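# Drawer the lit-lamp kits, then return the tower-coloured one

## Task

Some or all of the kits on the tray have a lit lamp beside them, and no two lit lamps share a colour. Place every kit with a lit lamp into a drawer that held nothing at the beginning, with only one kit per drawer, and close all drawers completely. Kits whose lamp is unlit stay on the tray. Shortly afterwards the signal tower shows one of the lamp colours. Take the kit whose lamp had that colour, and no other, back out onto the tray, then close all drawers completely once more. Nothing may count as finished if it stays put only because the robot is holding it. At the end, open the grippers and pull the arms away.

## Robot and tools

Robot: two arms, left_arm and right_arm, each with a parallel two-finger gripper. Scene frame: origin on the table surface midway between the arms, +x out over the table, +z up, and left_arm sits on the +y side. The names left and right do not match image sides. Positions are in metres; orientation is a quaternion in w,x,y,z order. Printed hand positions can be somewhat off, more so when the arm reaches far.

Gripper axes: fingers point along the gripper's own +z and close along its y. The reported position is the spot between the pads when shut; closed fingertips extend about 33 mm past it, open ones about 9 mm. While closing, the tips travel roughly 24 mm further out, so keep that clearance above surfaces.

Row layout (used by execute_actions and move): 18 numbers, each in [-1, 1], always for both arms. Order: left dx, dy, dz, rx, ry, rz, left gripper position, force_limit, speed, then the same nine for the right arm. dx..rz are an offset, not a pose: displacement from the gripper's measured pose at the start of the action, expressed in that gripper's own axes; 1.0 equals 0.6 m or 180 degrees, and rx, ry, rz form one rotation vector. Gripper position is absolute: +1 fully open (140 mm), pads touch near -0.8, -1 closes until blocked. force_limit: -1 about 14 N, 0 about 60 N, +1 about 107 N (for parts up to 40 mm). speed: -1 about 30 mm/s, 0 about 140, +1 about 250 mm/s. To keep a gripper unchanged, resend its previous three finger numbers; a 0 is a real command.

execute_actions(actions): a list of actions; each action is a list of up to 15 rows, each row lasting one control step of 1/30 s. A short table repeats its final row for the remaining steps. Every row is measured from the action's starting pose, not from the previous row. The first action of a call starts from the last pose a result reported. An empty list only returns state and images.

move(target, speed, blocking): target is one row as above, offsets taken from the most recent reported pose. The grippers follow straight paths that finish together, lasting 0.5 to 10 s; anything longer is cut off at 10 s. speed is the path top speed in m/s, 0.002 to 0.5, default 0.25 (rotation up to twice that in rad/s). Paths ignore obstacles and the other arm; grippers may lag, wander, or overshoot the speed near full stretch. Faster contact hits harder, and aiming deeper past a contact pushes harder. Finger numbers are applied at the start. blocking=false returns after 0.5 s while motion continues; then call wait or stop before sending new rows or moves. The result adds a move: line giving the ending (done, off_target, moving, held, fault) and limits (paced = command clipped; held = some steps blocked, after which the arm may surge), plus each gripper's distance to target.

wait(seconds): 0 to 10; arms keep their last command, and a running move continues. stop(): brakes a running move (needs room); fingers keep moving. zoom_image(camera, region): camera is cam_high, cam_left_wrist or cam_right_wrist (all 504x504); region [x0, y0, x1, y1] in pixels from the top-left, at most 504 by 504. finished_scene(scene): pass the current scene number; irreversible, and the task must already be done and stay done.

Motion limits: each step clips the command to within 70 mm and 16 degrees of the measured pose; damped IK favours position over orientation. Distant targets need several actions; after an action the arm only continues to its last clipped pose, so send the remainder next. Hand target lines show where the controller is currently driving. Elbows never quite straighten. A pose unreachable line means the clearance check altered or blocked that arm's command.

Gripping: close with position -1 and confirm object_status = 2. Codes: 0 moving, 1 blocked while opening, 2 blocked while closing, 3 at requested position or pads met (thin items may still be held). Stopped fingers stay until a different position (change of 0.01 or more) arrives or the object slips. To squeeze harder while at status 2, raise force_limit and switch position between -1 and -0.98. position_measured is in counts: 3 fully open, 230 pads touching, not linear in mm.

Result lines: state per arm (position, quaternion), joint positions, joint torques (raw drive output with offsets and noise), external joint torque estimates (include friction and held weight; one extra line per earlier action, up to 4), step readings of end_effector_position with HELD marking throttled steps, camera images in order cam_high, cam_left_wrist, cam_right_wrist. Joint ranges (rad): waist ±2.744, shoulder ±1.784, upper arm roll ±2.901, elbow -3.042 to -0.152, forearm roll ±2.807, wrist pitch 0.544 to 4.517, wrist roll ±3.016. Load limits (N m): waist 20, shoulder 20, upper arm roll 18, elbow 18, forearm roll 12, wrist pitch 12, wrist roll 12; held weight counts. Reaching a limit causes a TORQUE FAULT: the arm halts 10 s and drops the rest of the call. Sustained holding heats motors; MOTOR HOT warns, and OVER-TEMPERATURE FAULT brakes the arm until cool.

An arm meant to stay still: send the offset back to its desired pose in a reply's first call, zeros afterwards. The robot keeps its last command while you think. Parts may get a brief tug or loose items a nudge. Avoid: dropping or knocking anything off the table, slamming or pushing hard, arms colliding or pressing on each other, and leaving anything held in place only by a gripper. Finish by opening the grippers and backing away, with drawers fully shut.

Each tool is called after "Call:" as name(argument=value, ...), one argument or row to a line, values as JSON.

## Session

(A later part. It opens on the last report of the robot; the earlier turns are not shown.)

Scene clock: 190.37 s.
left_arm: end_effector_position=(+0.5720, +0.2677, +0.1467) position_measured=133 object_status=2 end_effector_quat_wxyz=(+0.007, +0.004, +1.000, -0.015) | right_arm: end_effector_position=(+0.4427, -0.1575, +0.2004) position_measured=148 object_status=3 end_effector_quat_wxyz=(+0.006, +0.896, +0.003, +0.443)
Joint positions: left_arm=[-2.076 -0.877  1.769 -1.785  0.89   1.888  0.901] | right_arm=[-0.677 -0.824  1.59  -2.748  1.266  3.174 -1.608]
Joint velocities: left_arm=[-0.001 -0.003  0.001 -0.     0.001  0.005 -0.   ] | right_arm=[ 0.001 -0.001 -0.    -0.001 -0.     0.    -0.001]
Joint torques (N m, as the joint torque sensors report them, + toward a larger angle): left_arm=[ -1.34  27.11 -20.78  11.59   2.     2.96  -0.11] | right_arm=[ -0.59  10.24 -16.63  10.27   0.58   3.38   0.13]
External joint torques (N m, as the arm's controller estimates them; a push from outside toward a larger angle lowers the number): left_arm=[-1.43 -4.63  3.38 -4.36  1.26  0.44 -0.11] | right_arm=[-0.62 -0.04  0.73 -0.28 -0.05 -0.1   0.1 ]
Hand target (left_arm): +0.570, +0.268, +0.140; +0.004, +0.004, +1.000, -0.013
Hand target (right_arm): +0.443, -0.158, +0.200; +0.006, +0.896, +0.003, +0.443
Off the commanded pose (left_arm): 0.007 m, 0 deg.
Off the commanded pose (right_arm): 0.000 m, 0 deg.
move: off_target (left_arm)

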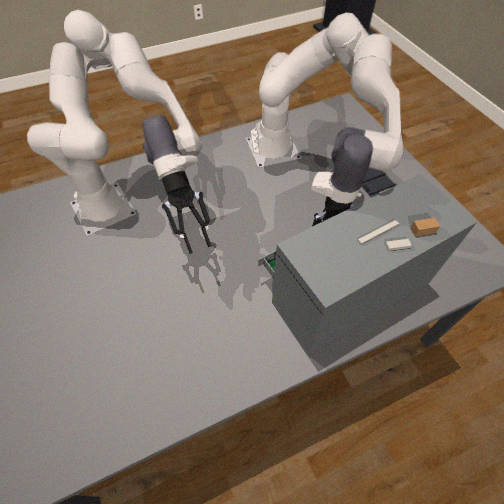

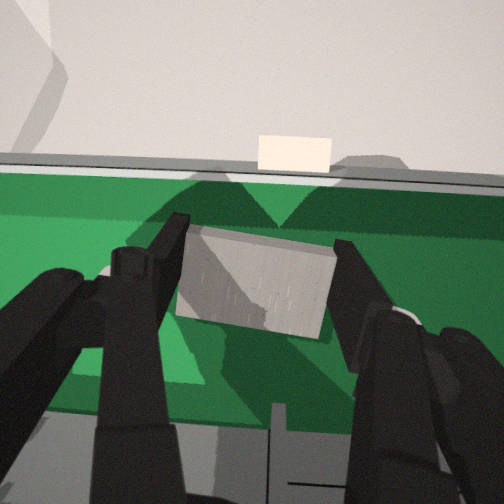

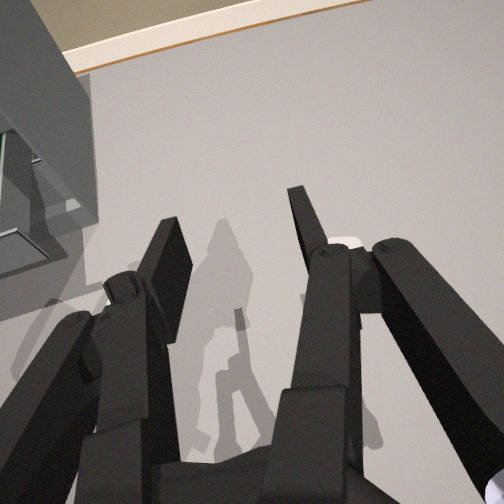

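Call:
move(
  target=[0,0,-0.003,0,0,0,0.25,0.2,0.2,0,0,0,0,0,0,-0.15,0.3,0],
)

Call:
move(
  target=[0.015,0,-0.17,0,0,0,0.25,0.2,0.2,0,0,0,0,0,0,-0.15,0.3,0],
  speed=0.15,
)

Call:
move(
  target=[0.2,0.4,0,0,0,0,0.25,0.2,0.2,0,-0.2,0,0,0,0,-0.15,0.3,0],
)

Call:
move(
  target=[0.08,0.3,0.25,0,0,0,0.25,0.2,0.2,-0.084,-0.5,0.063,0,0,0,-0.15,0.3,0],
)

Scene clock: 193.83 s.
left_arm: end_effector_position=(+0.5722, +0.2673, +0.1472) position_measured=98 object_status=3 end_effector_quat_wxyz=(+0.008, +0.004, +1.000, -0.015) | right_arm: end_effector_position=(+0.4427, -0.1575, +0.2004) position_measured=148 object_status=3 end_effector_quat_wxyz=(+0.006, +0.896, +0.003, +0.443)
Joint positions: left_arm=[-2.076 -0.876  1.768 -1.785  0.89   1.889  0.901] | right_arm=[-0.677 -0.824  1.59  -2.748  1.266  3.174 -1.608]
Joint velocities: left_arm=[-0.    -0.001 -0.001  0.001 -0.     0.     0.   ] | right_arm=[-0.001  0.001 -0.     0.    -0.001 -0.    -0.001]
Joint torques (N m, as the joint torque sensors report them, + toward a larger angle): left_arm=[  0.31  30.73 -26.67  16.13   0.2    2.12   0.22] | right_arm=[ -0.29  10.14 -16.46  10.31   0.54   3.35   0.13]
External joint torques (N m, as the arm's controller estimates them; a push from outside toward a larger angle lowers the number): left_arm=[ 0.35 -1.06 -2.42  0.19 -0.54 -0.41  0.22] | right_arm=[-0.28 -0.17  0.91 -0.25 -0.1  -0.12  0.11]
Hand target (left_arm): +0.572, +0.268, +0.149; +0.007, +0.004, +1.000, -0.015
Hand target (right_arm): +0.443, -0.158, +0.200; +0.006, +0.896, +0.003, +0.443
Off the commanded pose (left_arm): 0.001 m, 0 deg.
Off the commanded pose (right_arm): 0.000 m, 0 deg.
move: done

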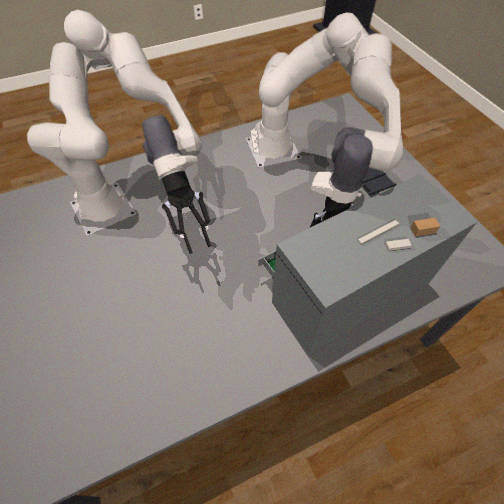

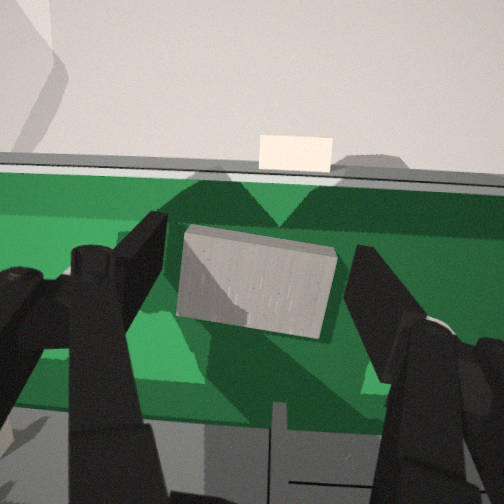

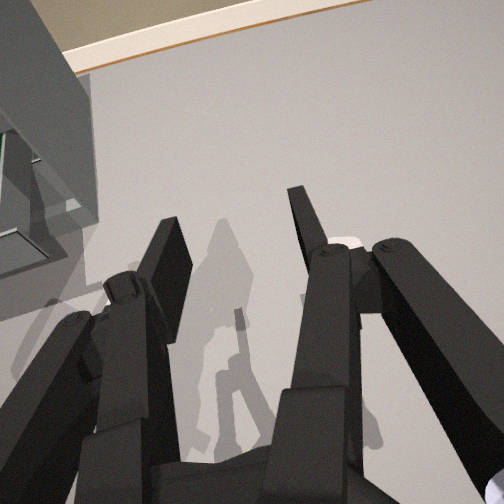

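Scene clock: 195.13 s.
left_arm: end_effector_position=(+0.5625, +0.2709, +0.2480) position_measured=98 object_status=3 end_effector_quat_wxyz=(+0.009, +0.002, +1.000, -0.013) | right_arm: end_effector_position=(+0.4427, -0.1575, +0.2004) position_measured=148 object_status=3 end_effector_quat_wxyz=(+0.006, +0.896, +0.003, +0.443)
Joint positions: left_arm=[-2.014 -0.791  1.617 -1.695  0.786  1.721  0.943] | right_arm=[-0.677 -0.824  1.59  -2.748  1.266  3.174 -1.608]
Joint velocities: left_arm=[ 0.001  0.001 -0.002 -0.    -0.001 -0.012  0.007] | right_arm=[ 0.001 -0.    -0.     0.001  0.     0.     0.   ]
Joint torques (N m, as the joint torque sensors report them, + toward a larger angle): left_arm=[  1.97  25.27 -25.12  18.14  -0.29   2.04   0.3 ] | right_arm=[ -0.23  10.65 -16.33  10.44   0.56   3.35   0.12]
External joint torques (N m, as the arm's controller estimates them; a push from outside toward a larger angle lowers the number): left_arm=[ 1.98 -3.1  -2.46  0.98 -1.06 -0.47  0.3 ] | right_arm=[-0.29  0.38  1.02 -0.16 -0.07 -0.13  0.09]
Hand target (left_arm): +0.562, +0.272, +0.249; +0.007, +0.003, +1.000, -0.015
Hand target (right_arm): +0.443, -0.158, +0.200; +0.006, +0.896, +0.003, +0.443
Off the commanded pose (left_arm): 0.001 m, 0 deg.
Off the commanded pose (right_arm): 0.000 m, 0 deg.
move: done

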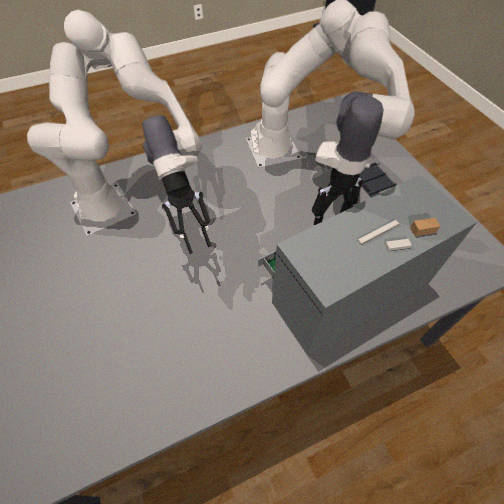

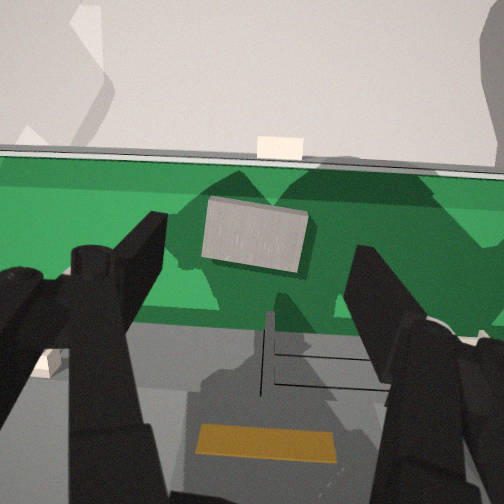

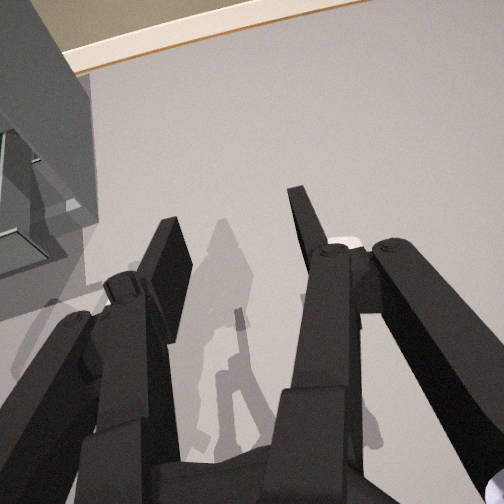

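Scene clock: 197.00 s.
left_arm: end_effector_position=(+0.4449, +0.5160, +0.2353) position_measured=98 object_status=3 end_effector_quat_wxyz=(+0.004, -0.007, +1.000, -0.010) | right_arm: end_effector_position=(+0.4429, -0.0381, +0.2012) position_measured=148 object_status=3 end_effector_quat_wxyz=(+0.009, +0.895, +0.009, +0.445)
Joint positions: left_arm=[-1.237 -0.96   1.301 -2.063  0.897  1.664  1.206] | right_arm=[-0.743 -1.25   1.644 -2.481  1.178  2.778 -1.304]
Joint velocities: left_arm=[-0.002  0.     0.001 -0.    -0.001 -0.001  0.027] | right_arm=[-0.003 -0.01  -0.001  0.001  0.001 -0.021  0.027]
Joint torques (N m, as the joint torque sensors report them, + toward a larger angle): left_arm=[  0.99  17.06 -27.12  13.19   1.66   2.     0.34] | right_arm=[ -1.89  17.51 -26.65   6.08   1.42   2.99   0.57]
External joint torques (N m, as the arm's controller estimates them; a push from outside toward a larger angle lowers the number): left_arm=[ 1.03 -2.13 -2.15 -1.66  0.9  -0.47  0.34] | right_arm=[-1.75 -1.54  0.23  0.68  0.25 -0.39  0.55]
Hand target (left_arm): +0.444, +0.517, +0.235; +0.004, -0.000, +1.000, -0.008
Hand target (right_arm): +0.444, -0.038, +0.202; +0.005, +0.896, +0.001, +0.445
Off the commanded pose (left_arm): 0.007 m, 1 deg.
Off the commanded pose (right_arm): 0.003 m, 1 deg.
move: off_target (left_arm)

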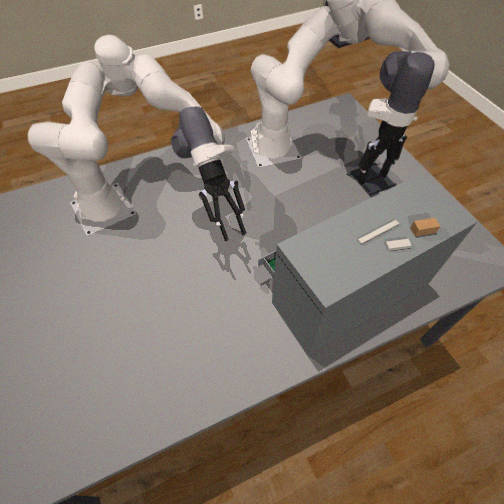

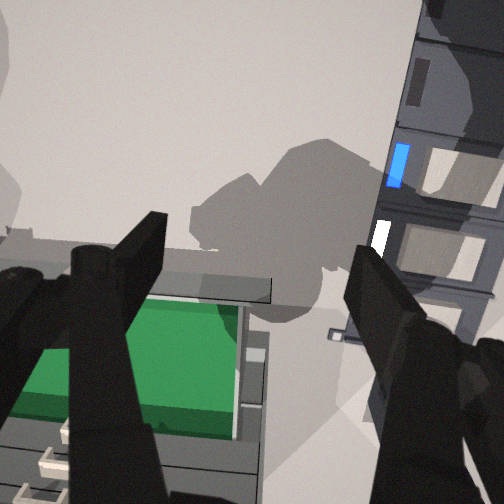

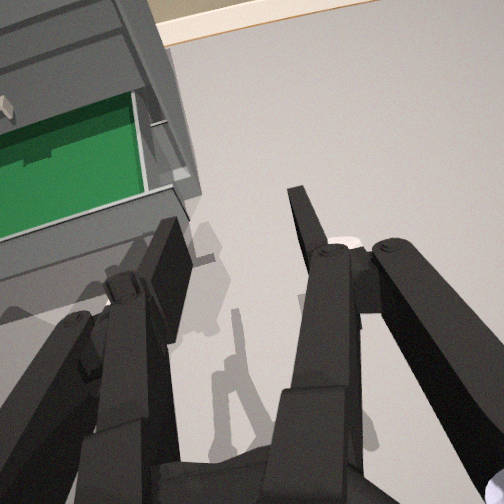

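Scene clock: 199.23 s.
left_arm: end_effector_position=(+0.3921, +0.6918, +0.0759) position_measured=98 object_status=3 end_effector_quat_wxyz=(-0.003, -0.011, +1.000, -0.010) | right_arm: end_effector_position=(+0.4400, +0.2630, +0.1393) position_measured=148 object_status=3 end_effector_quat_wxyz=(+0.009, +0.893, +0.015, +0.449)
Joint positions: left_arm=[-1.08  -1.171  1.61  -2.081  1.213  1.79   1.446] | right_arm=[-1.197 -1.657  1.587 -1.447  0.957  2.285 -0.68 ]
Joint velocities: left_arm=[ 0.001 -0.002 -0.     0.001 -0.    -0.     0.012] | right_arm=[-0.002  0.     0.001  0.001 -0.    -0.009  0.031]
Joint torques (N m, as the joint torque sensors report them, + toward a larger angle): left_arm=[  0.06  23.96 -31.52   9.97   1.62   2.75   0.34] | right_arm=[ -1.46  41.32 -31.13  -0.79   0.62   2.21   0.59]
External joint torques (N m, as the arm's controller estimates them; a push from outside toward a larger angle lowers the number): left_arm=[ 0.03 -3.01 -2.57  0.86  0.86  0.35  0.34] | right_arm=[-1.3  -2.27  0.04  1.19  0.09 -0.46  0.57]
Hand target (left_arm): +0.394, +0.693, +0.077; -0.000, -0.008, +1.000, -0.008
Hand target (right_arm): +0.441, +0.263, +0.140; +0.007, +0.893, +0.007, +0.449
Off the commanded pose (left_arm): 0.006 m, 1 deg.
Off the commanded pose (right_arm): 0.009 m, 1 deg.
move: off_target (left_arm, right_arm)

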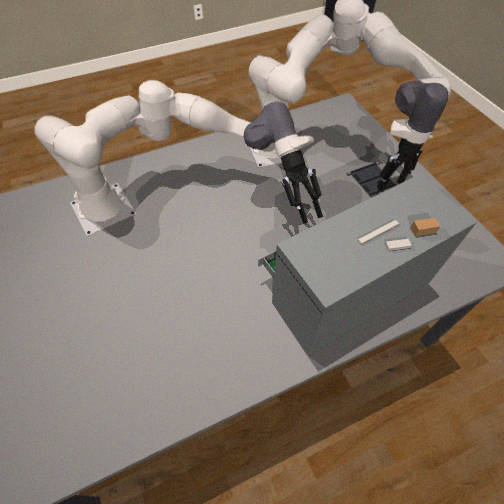

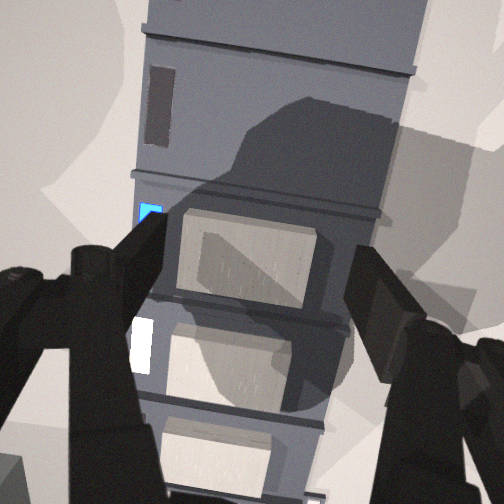

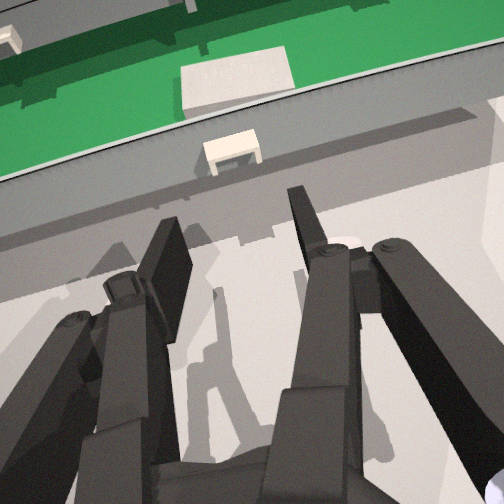

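Call:
move(
  target=[-0.006,-0.007,0.053,0,0,0,0.25,0.2,0.2,0.156,-0.018,0.215,0,0,0,-0.15,0.3,0],
  speed=0.07,
)

Call:
move(
  target=[0,0,0,0,0,0,-1,0.2,0.2,0.01,0,0.013,0,0,0,-0.15,0.3,0],
  speed=0.015,
)

Scene clock: 204.03 s.
left_arm: end_effector_position=(+0.3946, +0.6879, +0.0454) position_measured=98 object_status=3 end_effector_quat_wxyz=(-0.004, -0.011, +1.000, -0.011) | right_arm: end_effector_position=(+0.5982, +0.2815, +0.1412) position_measured=148 object_status=3 end_effector_quat_wxyz=(+0.010, +0.893, +0.023, +0.450)
Joint positions: left_arm=[-1.107 -1.178  1.676 -2.088  1.247  1.843  1.43 ] | right_arm=[-1.756 -1.654  1.534 -0.827  0.923  2.252 -0.635]
Joint velocities: left_arm=[-0.001 -0.     0.002 -0.     0.001  0.009 -0.005] | right_arm=[-0.022 -0.004 -0.023  0.047  0.001 -0.042  0.04 ]
Joint torques (N m, as the joint torque sensors report them, + toward a larger angle): left_arm=[ -0.83  25.08 -29.81   6.35   1.64   2.83  -0.14] | right_arm=[ -2.18  53.82 -22.19  -2.29  -0.77   2.79   0.59]
External joint torques (N m, as the arm's controller estimates them; a push from outside toward a larger angle lowers the number): left_arm=[-0.79 -2.59 -0.91 -2.17  0.89  0.42 -0.14] | right_arm=[-2.34 -1.61 -0.85 -0.33 -1.22  0.25  0.56]
Hand target (left_arm): +0.396, +0.686, +0.044; -0.003, -0.011, +1.000, -0.010
Hand target (right_arm): +0.601, +0.280, +0.144; +0.009, +0.891, +0.014, +0.453
Off the commanded pose (left_arm): 0.002 m, 0 deg.
Off the commanded pose (right_arm): 0.007 m, 1 deg.
move: off_target (right_arm)

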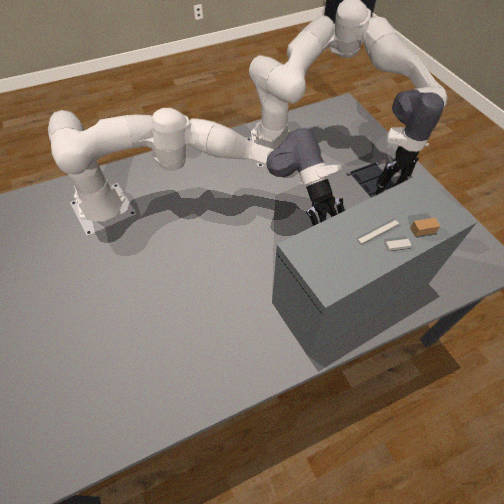

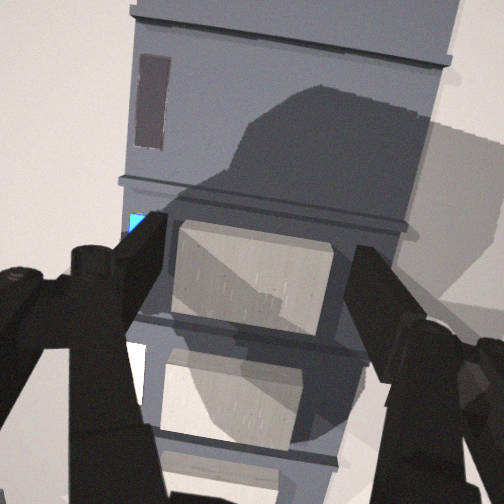

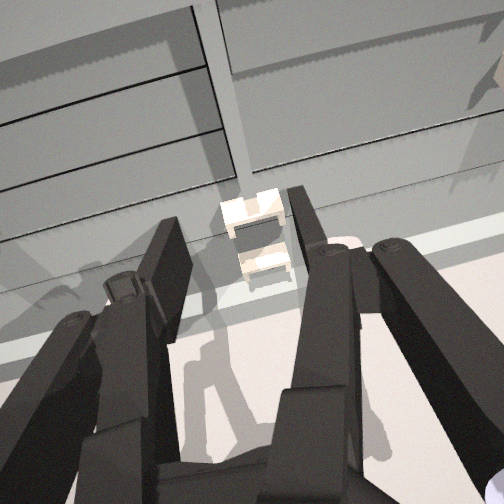

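Scene clock: 204.90 s.
left_arm: end_effector_position=(+0.3950, +0.6879, +0.0460) position_measured=133 object_status=2 end_effector_quat_wxyz=(-0.003, -0.011, +1.000, -0.010) | right_arm: end_effector_position=(+0.6009, +0.2855, +0.1398) position_measured=148 object_status=3 end_effector_quat_wxyz=(+0.012, +0.894, +0.029, +0.447)
Joint positions: left_arm=[-1.107 -1.178  1.675 -2.088  1.247  1.843  1.43 ] | right_arm=[-1.803 -1.653  1.521 -0.75   0.922  2.227 -0.626]
Joint velocities: left_arm=[ 0.    -0.001  0.001 -0.    -0.001 -0.001 -0.001] | right_arm=[-0.011 -0.001 -0.009  0.023  0.001 -0.017  0.009]
Joint torques (N m, as the joint torque sensors report them, + toward a larger angle): left_arm=[ -0.06  24.72 -29.02   8.47   0.56   2.35   0.11] | right_arm=[ -6.29  53.78 -19.93  -2.91  -0.04   4.05   0.55]
External joint torques (N m, as the arm's controller estimates them; a push from outside toward a larger angle lowers the number): left_arm=[ 0.   -2.94 -0.13 -0.03 -0.19 -0.05  0.11] | right_arm=[-6.56 -2.65 -0.16 -0.9  -0.41  1.51  0.52]
Hand target (left_arm): +0.395, +0.688, +0.045; -0.004, -0.011, +1.000, -0.011
Hand target (right_arm): +0.608, +0.282, +0.142; +0.010, +0.892, +0.023, +0.450
Off the commanded pose (left_arm): 0.001 m, 0 deg.
Off the commanded pose (right_arm): 0.008 m, 1 deg.
move: off_target (right_arm)

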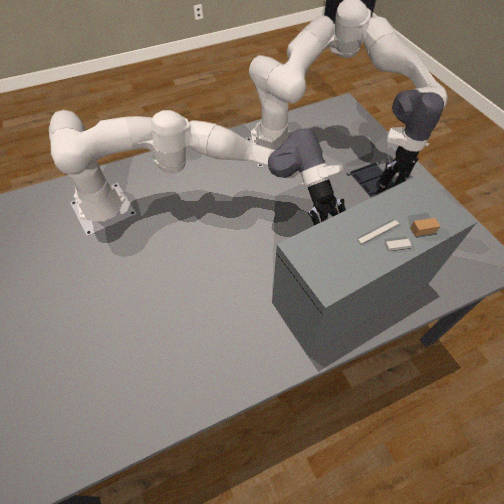

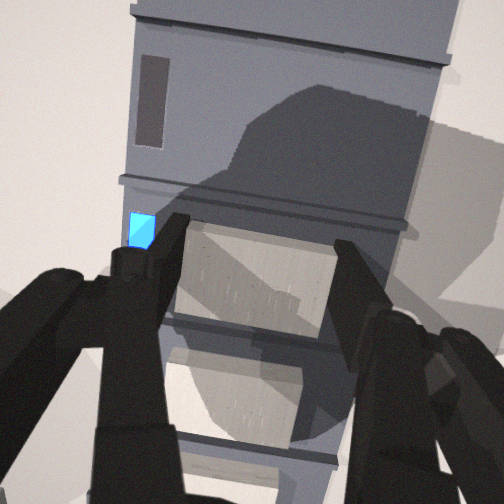

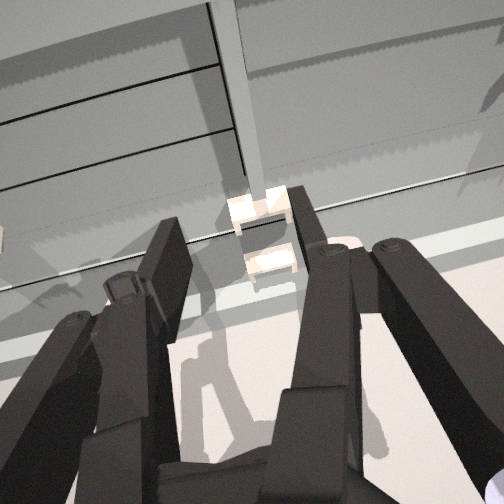

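Call:
move(
  target=[0,0,-0.12,0,0,0,-1,0.2,0.2,-0.03,0.012,-0.04,0,0,0,-0.15,0.3,0],
  speed=0.1,
)

Call:
move(
  target=[0,0,-0.12,0,0,0,-1,0.2,0.2,-0.06,0.008,0.045,0,0,0,-0.15,0.3,0],
  speed=0.1,
)

Scene clock: 208.13 s.
left_arm: end_effector_position=(+0.3963, +0.6893, +0.1169) position_measured=133 object_status=2 end_effector_quat_wxyz=(-0.003, -0.012, +1.000, -0.009) | right_arm: end_effector_position=(+0.5714, +0.2751, +0.1383) position_measured=148 object_status=3 end_effector_quat_wxyz=(+0.012, +0.895, +0.024, +0.446)
Joint positions: left_arm=[-1.075 -1.128  1.541 -2.054  1.142  1.743  1.458] | right_arm=[-1.618 -1.653  1.56  -1.016  0.948  2.284 -0.69 ]
Joint velocities: left_arm=[-0.002  0.001 -0.001 -0.     0.001 -0.011  0.005] | right_arm=[ 0.001  0.003  0.003 -0.004  0.     0.008 -0.018]
Joint torques (N m, as the joint torque sensors report them, + toward a larger angle): left_arm=[  1.6   23.98 -31.18  11.67  -0.42   1.99   0.27] | right_arm=[  0.79  51.89 -21.57  -4.09   1.04   2.88  -0.21]
External joint torques (N m, as the arm's controller estimates them; a push from outside toward a larger angle lowers the number): left_arm=[ 1.81 -2.26 -2.56  1.38 -1.18 -0.43  0.27] | right_arm=[ 0.73 -0.78  3.58 -2.47  0.51  0.21 -0.24]
Hand target (left_arm): +0.395, +0.690, +0.118; -0.003, -0.011, +1.000, -0.011
Hand target (right_arm): +0.570, +0.276, +0.138; +0.012, +0.895, +0.029, +0.445
Off the commanded pose (left_arm): 0.001 m, 0 deg.
Off the commanded pose (right_arm): 0.003 m, 1 deg.
move: done

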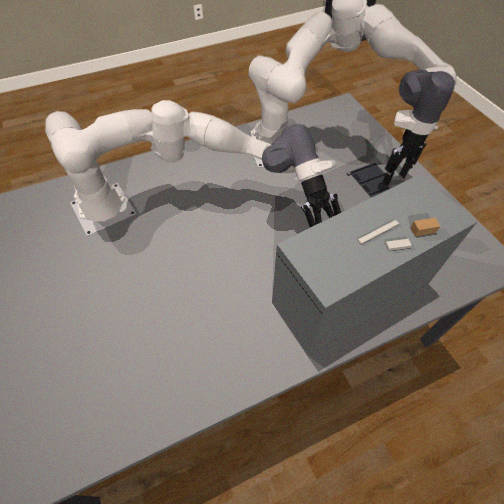

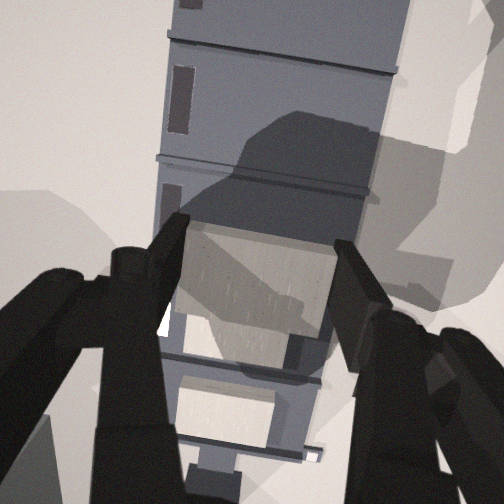

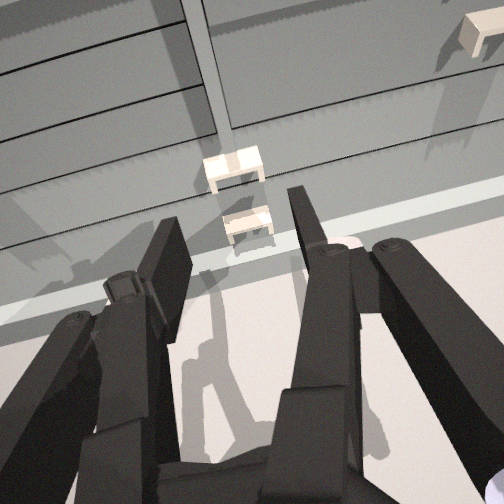

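Scene clock: 209.37 s.
left_arm: end_effector_position=(+0.3974, +0.6908, +0.1877) position_measured=133 object_status=2 end_effector_quat_wxyz=(-0.002, -0.014, +1.000, -0.008) | right_arm: end_effector_position=(+0.5728, +0.2677, +0.0951) position_measured=148 object_status=3 end_effector_quat_wxyz=(+0.016, +0.894, +0.028, +0.447)
Joint positions: left_arm=[-1.065 -1.082  1.421 -1.981  1.049  1.634  1.486] | right_arm=[-1.611 -1.713  1.583 -1.036  0.966  2.331 -0.673]
Joint velocities: left_arm=[-0.    -0.001 -0.003  0.    -0.001 -0.013  0.009] | right_arm=[-0.     0.001  0.     0.001  0.     0.005  0.006]
Joint torques (N m, as the joint torque sensors report them, + toward a larger angle): left_arm=[  2.4   23.69 -31.55  13.51  -0.53   1.85   0.38] | right_arm=[  0.59  49.84 -22.72  -4.7    1.59   2.7    0.44]
External joint torques (N m, as the arm's controller estimates them; a push from outside toward a larger angle lowers the number): left_arm=[ 2.46 -1.64 -3.62  1.74 -1.3  -0.57  0.38] | right_arm=[ 0.67 -2.27  2.65 -2.33  0.97  0.07  0.41]
Hand target (left_arm): +0.396, +0.691, +0.189; -0.003, -0.013, +1.000, -0.010
Hand target (right_arm): +0.572, +0.268, +0.094; +0.012, +0.894, +0.024, +0.447
Off the commanded pose (left_arm): 0.001 m, 0 deg.
Off the commanded pose (right_arm): 0.002 m, 1 deg.
move: done

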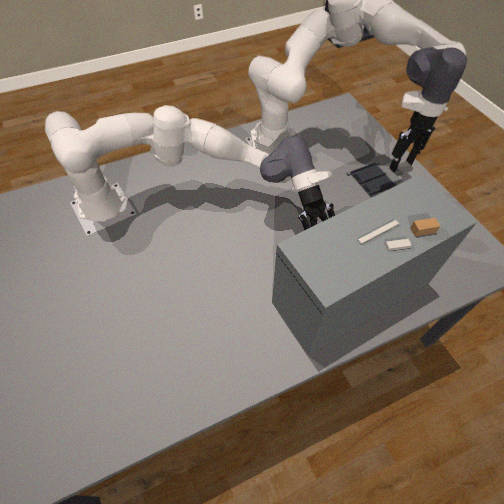

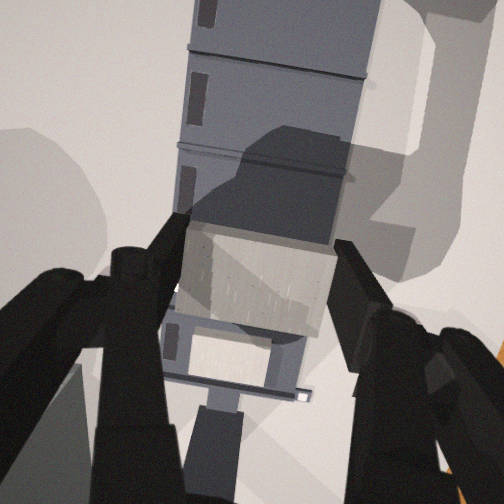

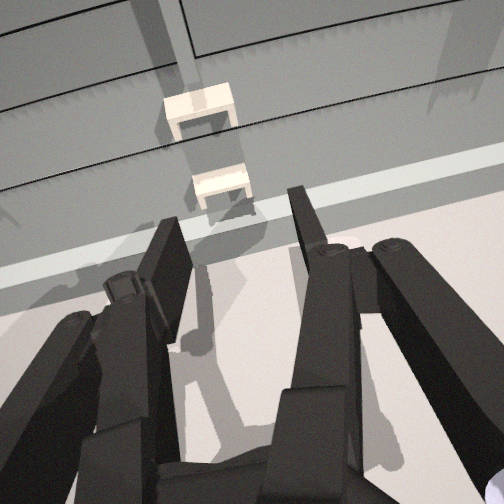

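Call:
move(
  target=[0,0,0,0,0,0,-1,0.2,0.2,0.037,-0.003,0.026,0,0,0,-0.15,0.3,0],
  speed=0.02,
)

Call:
move(
  target=[0,0,0,0,0,0,-1,0.2,0.2,0,0,0,0,0,0,-1,0.3,-0.2],
)

Scene clock: 213.50 s.
left_arm: end_effector_position=(+0.3968, +0.6909, +0.1877) position_measured=133 object_status=2 end_effector_quat_wxyz=(-0.003, -0.013, +1.000, -0.008) | right_arm: end_effector_position=(+0.5985, +0.2717, +0.1029) position_measured=148 object_status=3 end_effector_quat_wxyz=(+0.016, +0.894, +0.032, +0.447)
Joint positions: left_arm=[-1.065 -1.082  1.421 -1.981  1.049  1.632  1.488] | right_arm=[-1.728 -1.708  1.548 -0.886  0.959  2.299 -0.657]
Joint velocities: left_arm=[ 0.    -0.001  0.    -0.001 -0.001  0.     0.001] | right_arm=[-0.001  0.001 -0.009  0.01  -0.001 -0.01   0.009]
Joint torques (N m, as the joint torque sensors report them, + toward a larger angle): left_arm=[ -0.36  23.16 -28.99  11.19   0.62   2.55   0.03] | right_arm=[ -1.69  53.02 -22.82  -1.84  -0.15   2.09   0.44]
External joint torques (N m, as the arm's controller estimates them; a push from outside toward a larger angle lowers the number): left_arm=[-0.33 -2.18 -1.1  -0.59 -0.15  0.15  0.03] | right_arm=[-1.67 -1.52 -0.34  0.71 -0.69 -0.49  0.42]
Hand target (left_arm): +0.397, +0.691, +0.188; -0.002, -0.014, +1.000, -0.008
Hand target (right_arm): +0.599, +0.271, +0.105; +0.016, +0.893, +0.028, +0.448
Off the commanded pose (left_arm): 0.001 m, 0 deg.
Off the commanded pose (right_arm): 0.001 m, 0 deg.
move: done

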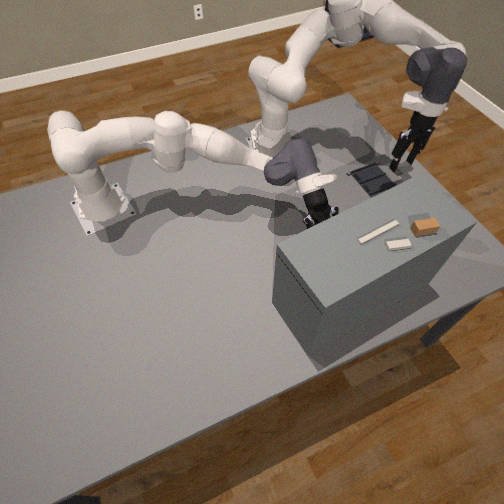

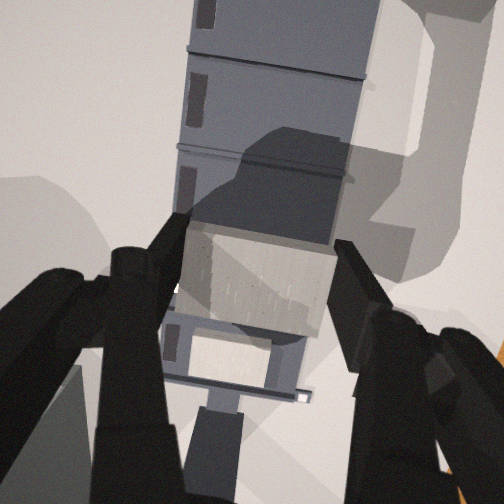

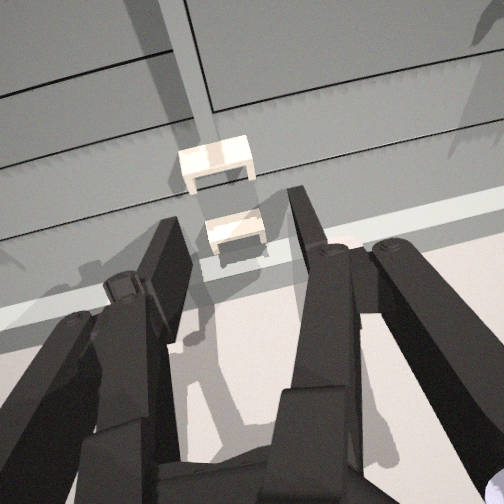

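Scene clock: 214.17 s.
left_arm: end_effector_position=(+0.3968, +0.6909, +0.1877) position_measured=133 object_status=2 end_effector_quat_wxyz=(-0.003, -0.013, +1.000, -0.008) | right_arm: end_effector_position=(+0.5965, +0.2745, +0.1033) position_measured=234 object_status=3 end_effector_quat_wxyz=(+0.015, +0.893, +0.034, +0.448)
Joint positions: left_arm=[-1.065 -1.082  1.421 -1.981  1.049  1.632  1.488] | right_arm=[-1.726 -1.708  1.548 -0.885  0.959  2.301 -0.657]
Joint velocities: left_arm=[-0.    -0.     0.     0.    -0.001 -0.001 -0.001] | right_arm=[ 0.    -0.     0.001  0.    -0.001 -0.    -0.001]
Joint torques (N m, as the joint torque sensors report them, + toward a larger angle): left_arm=[  0.69  22.6  -29.29  10.71   0.62   2.38   0.15] | right_arm=[ -1.4   52.69 -20.78  -4.51   0.31   2.11   0.13]
External joint torques (N m, as the arm's controller estimates them; a push from outside toward a larger angle lowers the number): left_arm=[ 0.8  -2.86 -1.29 -1.08 -0.16 -0.04  0.15] | right_arm=[-1.46 -1.67  1.58 -2.03 -0.23 -0.48  0.11]
Hand target (left_arm): +0.397, +0.691, +0.188; -0.003, -0.013, +1.000, -0.008
Hand target (right_arm): +0.598, +0.272, +0.103; +0.016, +0.894, +0.032, +0.447
Off the commanded pose (left_arm): 0.000 m, 0 deg.
Off the commanded pose (right_arm): 0.003 m, 0 deg.
move: done

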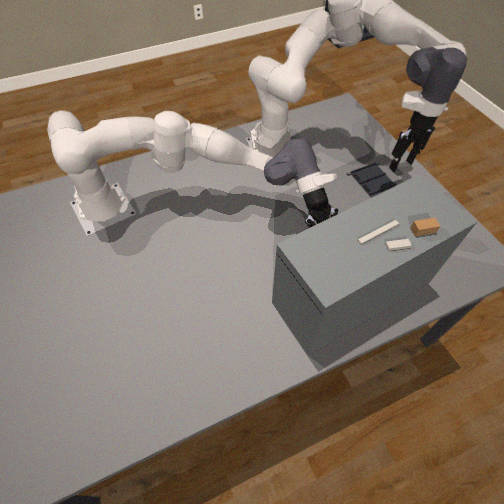

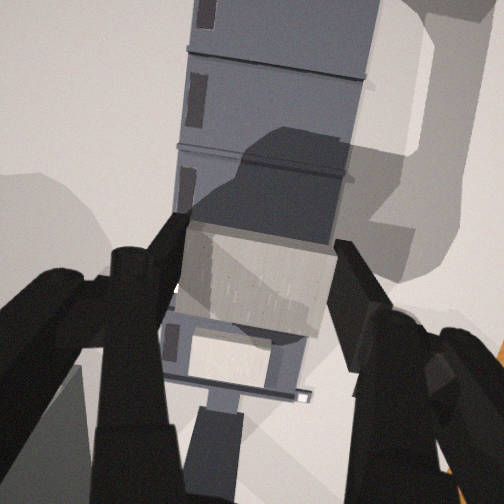

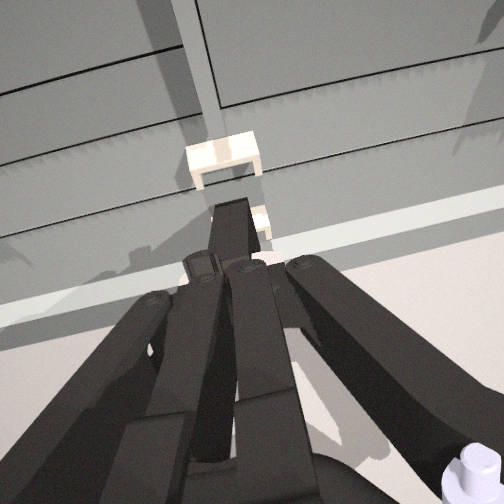

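Call:
move(
  target=[0,0,0,0,0,0,-1,0.2,0.2,0,0,0,0,0,0,-0.15,0.3,0],
)

Call:
move(
  target=[0,0,0,0,0,0,-1,0.2,0.2,-0.015,0.006,0.015,0,0,0,-0.15,0.3,0],
  speed=0.02,
)

Call:
move(
  target=[0,0,0,0,0,0,-1,0.2,0.2,0,0,0,0,0,0,-1,0.3,-0.2],
)

Scene clock: 216.90 s.
left_arm: end_effector_position=(+0.3968, +0.6909, +0.1877) position_measured=133 object_status=2 end_effector_quat_wxyz=(-0.003, -0.013, +1.000, -0.008) | right_arm: end_effector_position=(+0.5965, +0.2744, +0.1034) position_measured=148 object_status=3 end_effector_quat_wxyz=(+0.015, +0.894, +0.034, +0.448)
Joint positions: left_arm=[-1.065 -1.082  1.421 -1.981  1.049  1.632  1.488] | right_arm=[-1.726 -1.708  1.548 -0.885  0.959  2.301 -0.657]
Joint velocities: left_arm=[-0.001 -0.     0.001 -0.     0.     0.001 -0.   ] | right_arm=[-0.     0.    -0.     0.    -0.     0.001  0.   ]
Joint torques (N m, as the joint torque sensors report them, + toward a larger angle): left_arm=[ -0.59  23.68 -29.18  11.64   0.64   2.31   0.08] | right_arm=[ -0.5   52.71 -20.91  -3.25   0.44   2.5    0.11]
External joint torques (N m, as the arm's controller estimates them; a push from outside toward a larger angle lowers the number): left_arm=[-0.45 -1.68 -1.26 -0.08 -0.13 -0.1   0.08] | right_arm=[-0.6  -1.89  1.56 -0.79 -0.11 -0.1   0.08]
Hand target (left_arm): +0.397, +0.691, +0.188; -0.003, -0.013, +1.000, -0.008
Hand target (right_arm): +0.596, +0.274, +0.103; +0.015, +0.893, +0.034, +0.448
Off the commanded pose (left_arm): 0.000 m, 0 deg.
Off the commanded pose (right_arm): 0.000 m, 0 deg.
move: done

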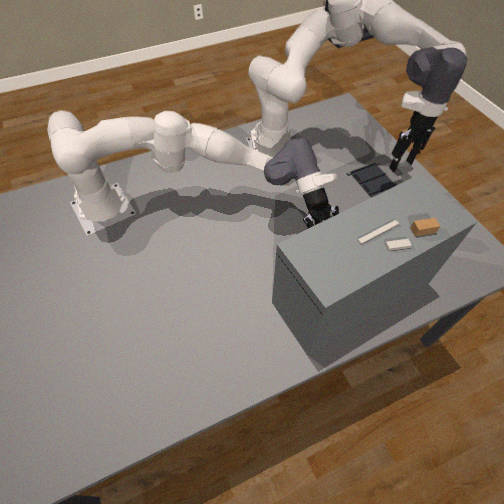

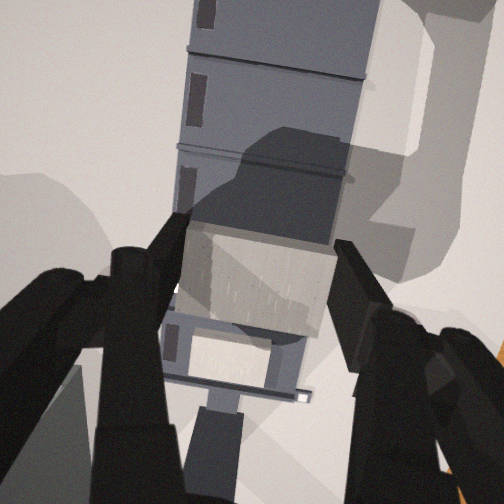

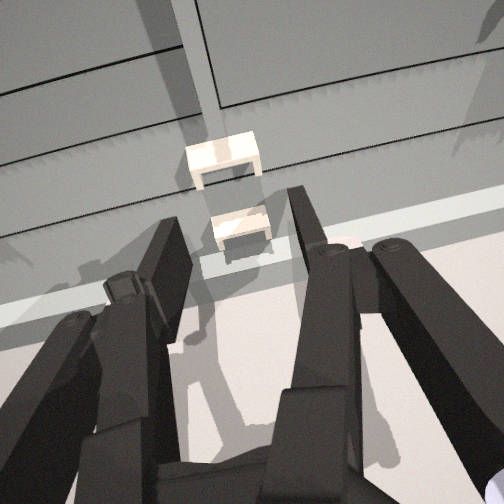

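Scene clock: 217.83 s.
left_arm: end_effector_position=(+0.3968, +0.6909, +0.1877) position_measured=133 object_status=2 end_effector_quat_wxyz=(-0.003, -0.013, +1.000, -0.008) | right_arm: end_effector_position=(+0.5997, +0.2694, +0.0930) position_measured=148 object_status=3 end_effector_quat_wxyz=(+0.017, +0.893, +0.035, +0.449)
Joint positions: left_arm=[-1.065 -1.082  1.421 -1.981  1.049  1.632  1.488] | right_arm=[-1.724 -1.722  1.556 -0.898  0.96   2.318 -0.657]
Joint velocities: left_arm=[-0.     0.     0.001 -0.    -0.001 -0.001 -0.001] | right_arm=[ 0.    -0.002  0.002 -0.001  0.     0.008  0.   ]
Joint torques (N m, as the joint torque sensors report them, + toward a larger angle): left_arm=[  0.94  24.1  -29.74  12.04   0.7    2.29   0.19] | right_arm=[  0.98  51.67 -19.86  -5.18   1.41   2.71   0.18]
External joint torques (N m, as the arm's controller estimates them; a push from outside toward a larger angle lowers the number): left_arm=[ 1.02 -1.27 -1.84  0.3  -0.07 -0.11  0.19] | right_arm=[ 1.03 -2.29  2.67 -2.56  0.83  0.16  0.16]
Hand target (left_arm): +0.397, +0.691, +0.188; -0.003, -0.013, +1.000, -0.008
Hand target (right_arm): +0.599, +0.270, +0.091; +0.015, +0.893, +0.034, +0.448
Off the commanded pose (left_arm): 0.000 m, 0 deg.
Off the commanded pose (right_arm): 0.003 m, 0 deg.
move: done

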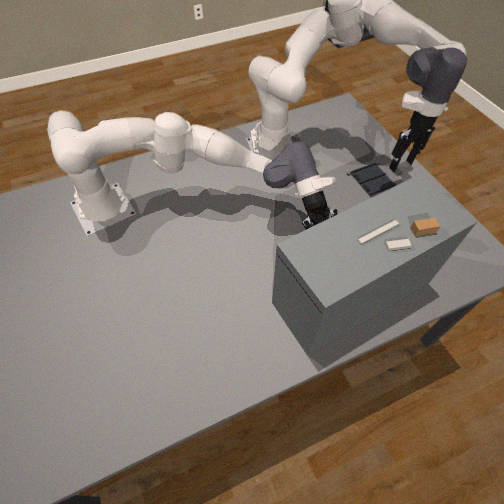

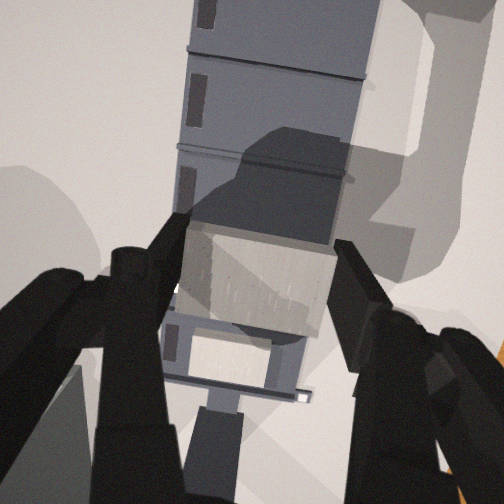

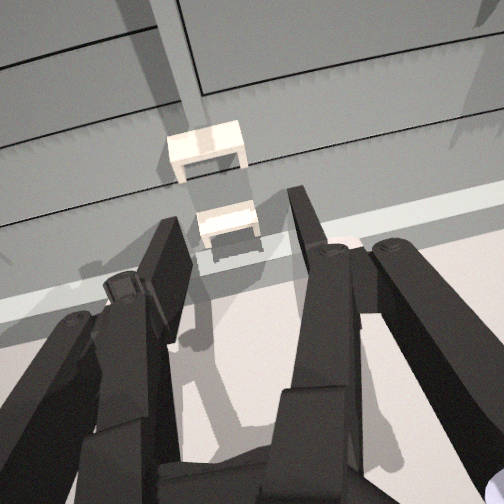

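Scene clock: 218.33 s.
left_arm: end_effector_position=(+0.3968, +0.6909, +0.1877) position_measured=133 object_status=2 end_effector_quat_wxyz=(-0.003, -0.013, +1.000, -0.008) | right_arm: end_effector_position=(+0.5973, +0.2730, +0.0935) position_measured=195 object_status=2 end_effector_quat_wxyz=(+0.014, +0.893, +0.037, +0.449)
Joint positions: left_arm=[-1.065 -1.082  1.421 -1.981  1.049  1.632  1.488] | right_arm=[-1.722 -1.722  1.556 -0.896  0.961  2.321 -0.657]
Joint velocities: left_arm=[ 0.001  0.002 -0.001 -0.    -0.    -0.    -0.001] | right_arm=[-0.    -0.     0.001 -0.001 -0.001  0.     0.001]
Joint torques (N m, as the joint torque sensors report them, + toward a larger angle): left_arm=[  0.83  23.39 -29.75  11.29   0.57   2.36   0.14] | right_arm=[ -1.75  52.08 -20.8   -4.58   0.31   1.99   0.13]
External joint torques (N m, as the arm's controller estimates them; a push from outside toward a larger angle lowers the number): left_arm=[ 0.79 -2.04 -1.79 -0.55 -0.21 -0.05  0.14] | right_arm=[-1.46 -2.1   1.76 -1.83 -0.27 -0.58  0.1 ]
Hand target (left_arm): +0.397, +0.691, +0.188; -0.003, -0.013, +1.000, -0.008
Hand target (right_arm): +0.600, +0.269, +0.093; +0.017, +0.893, +0.035, +0.449
Off the commanded pose (left_arm): 0.000 m, 0 deg.
Off the commanded pose (right_arm): 0.004 m, 0 deg.
move: off_target (right_arm)

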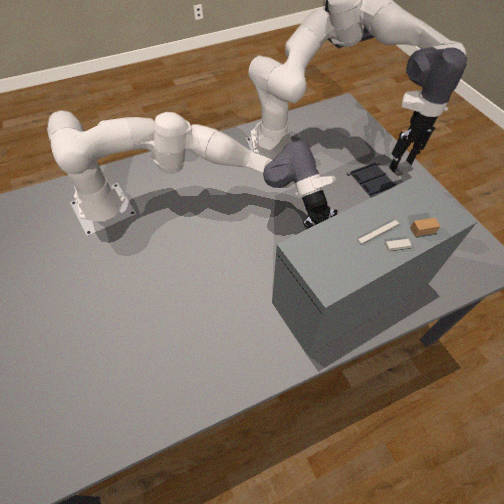

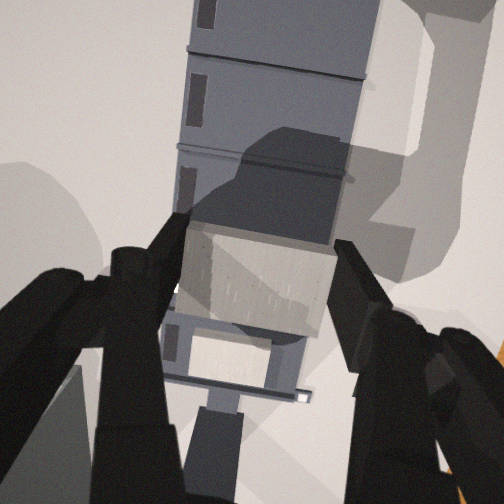

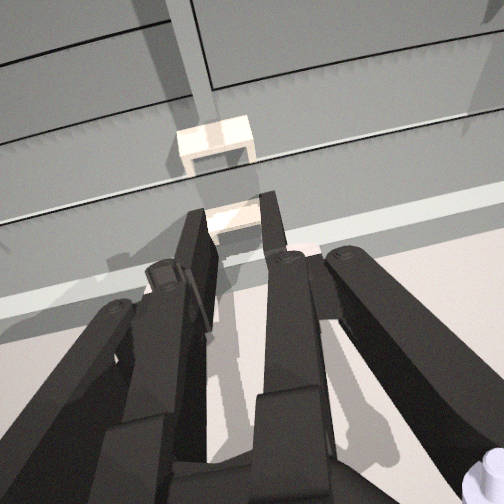

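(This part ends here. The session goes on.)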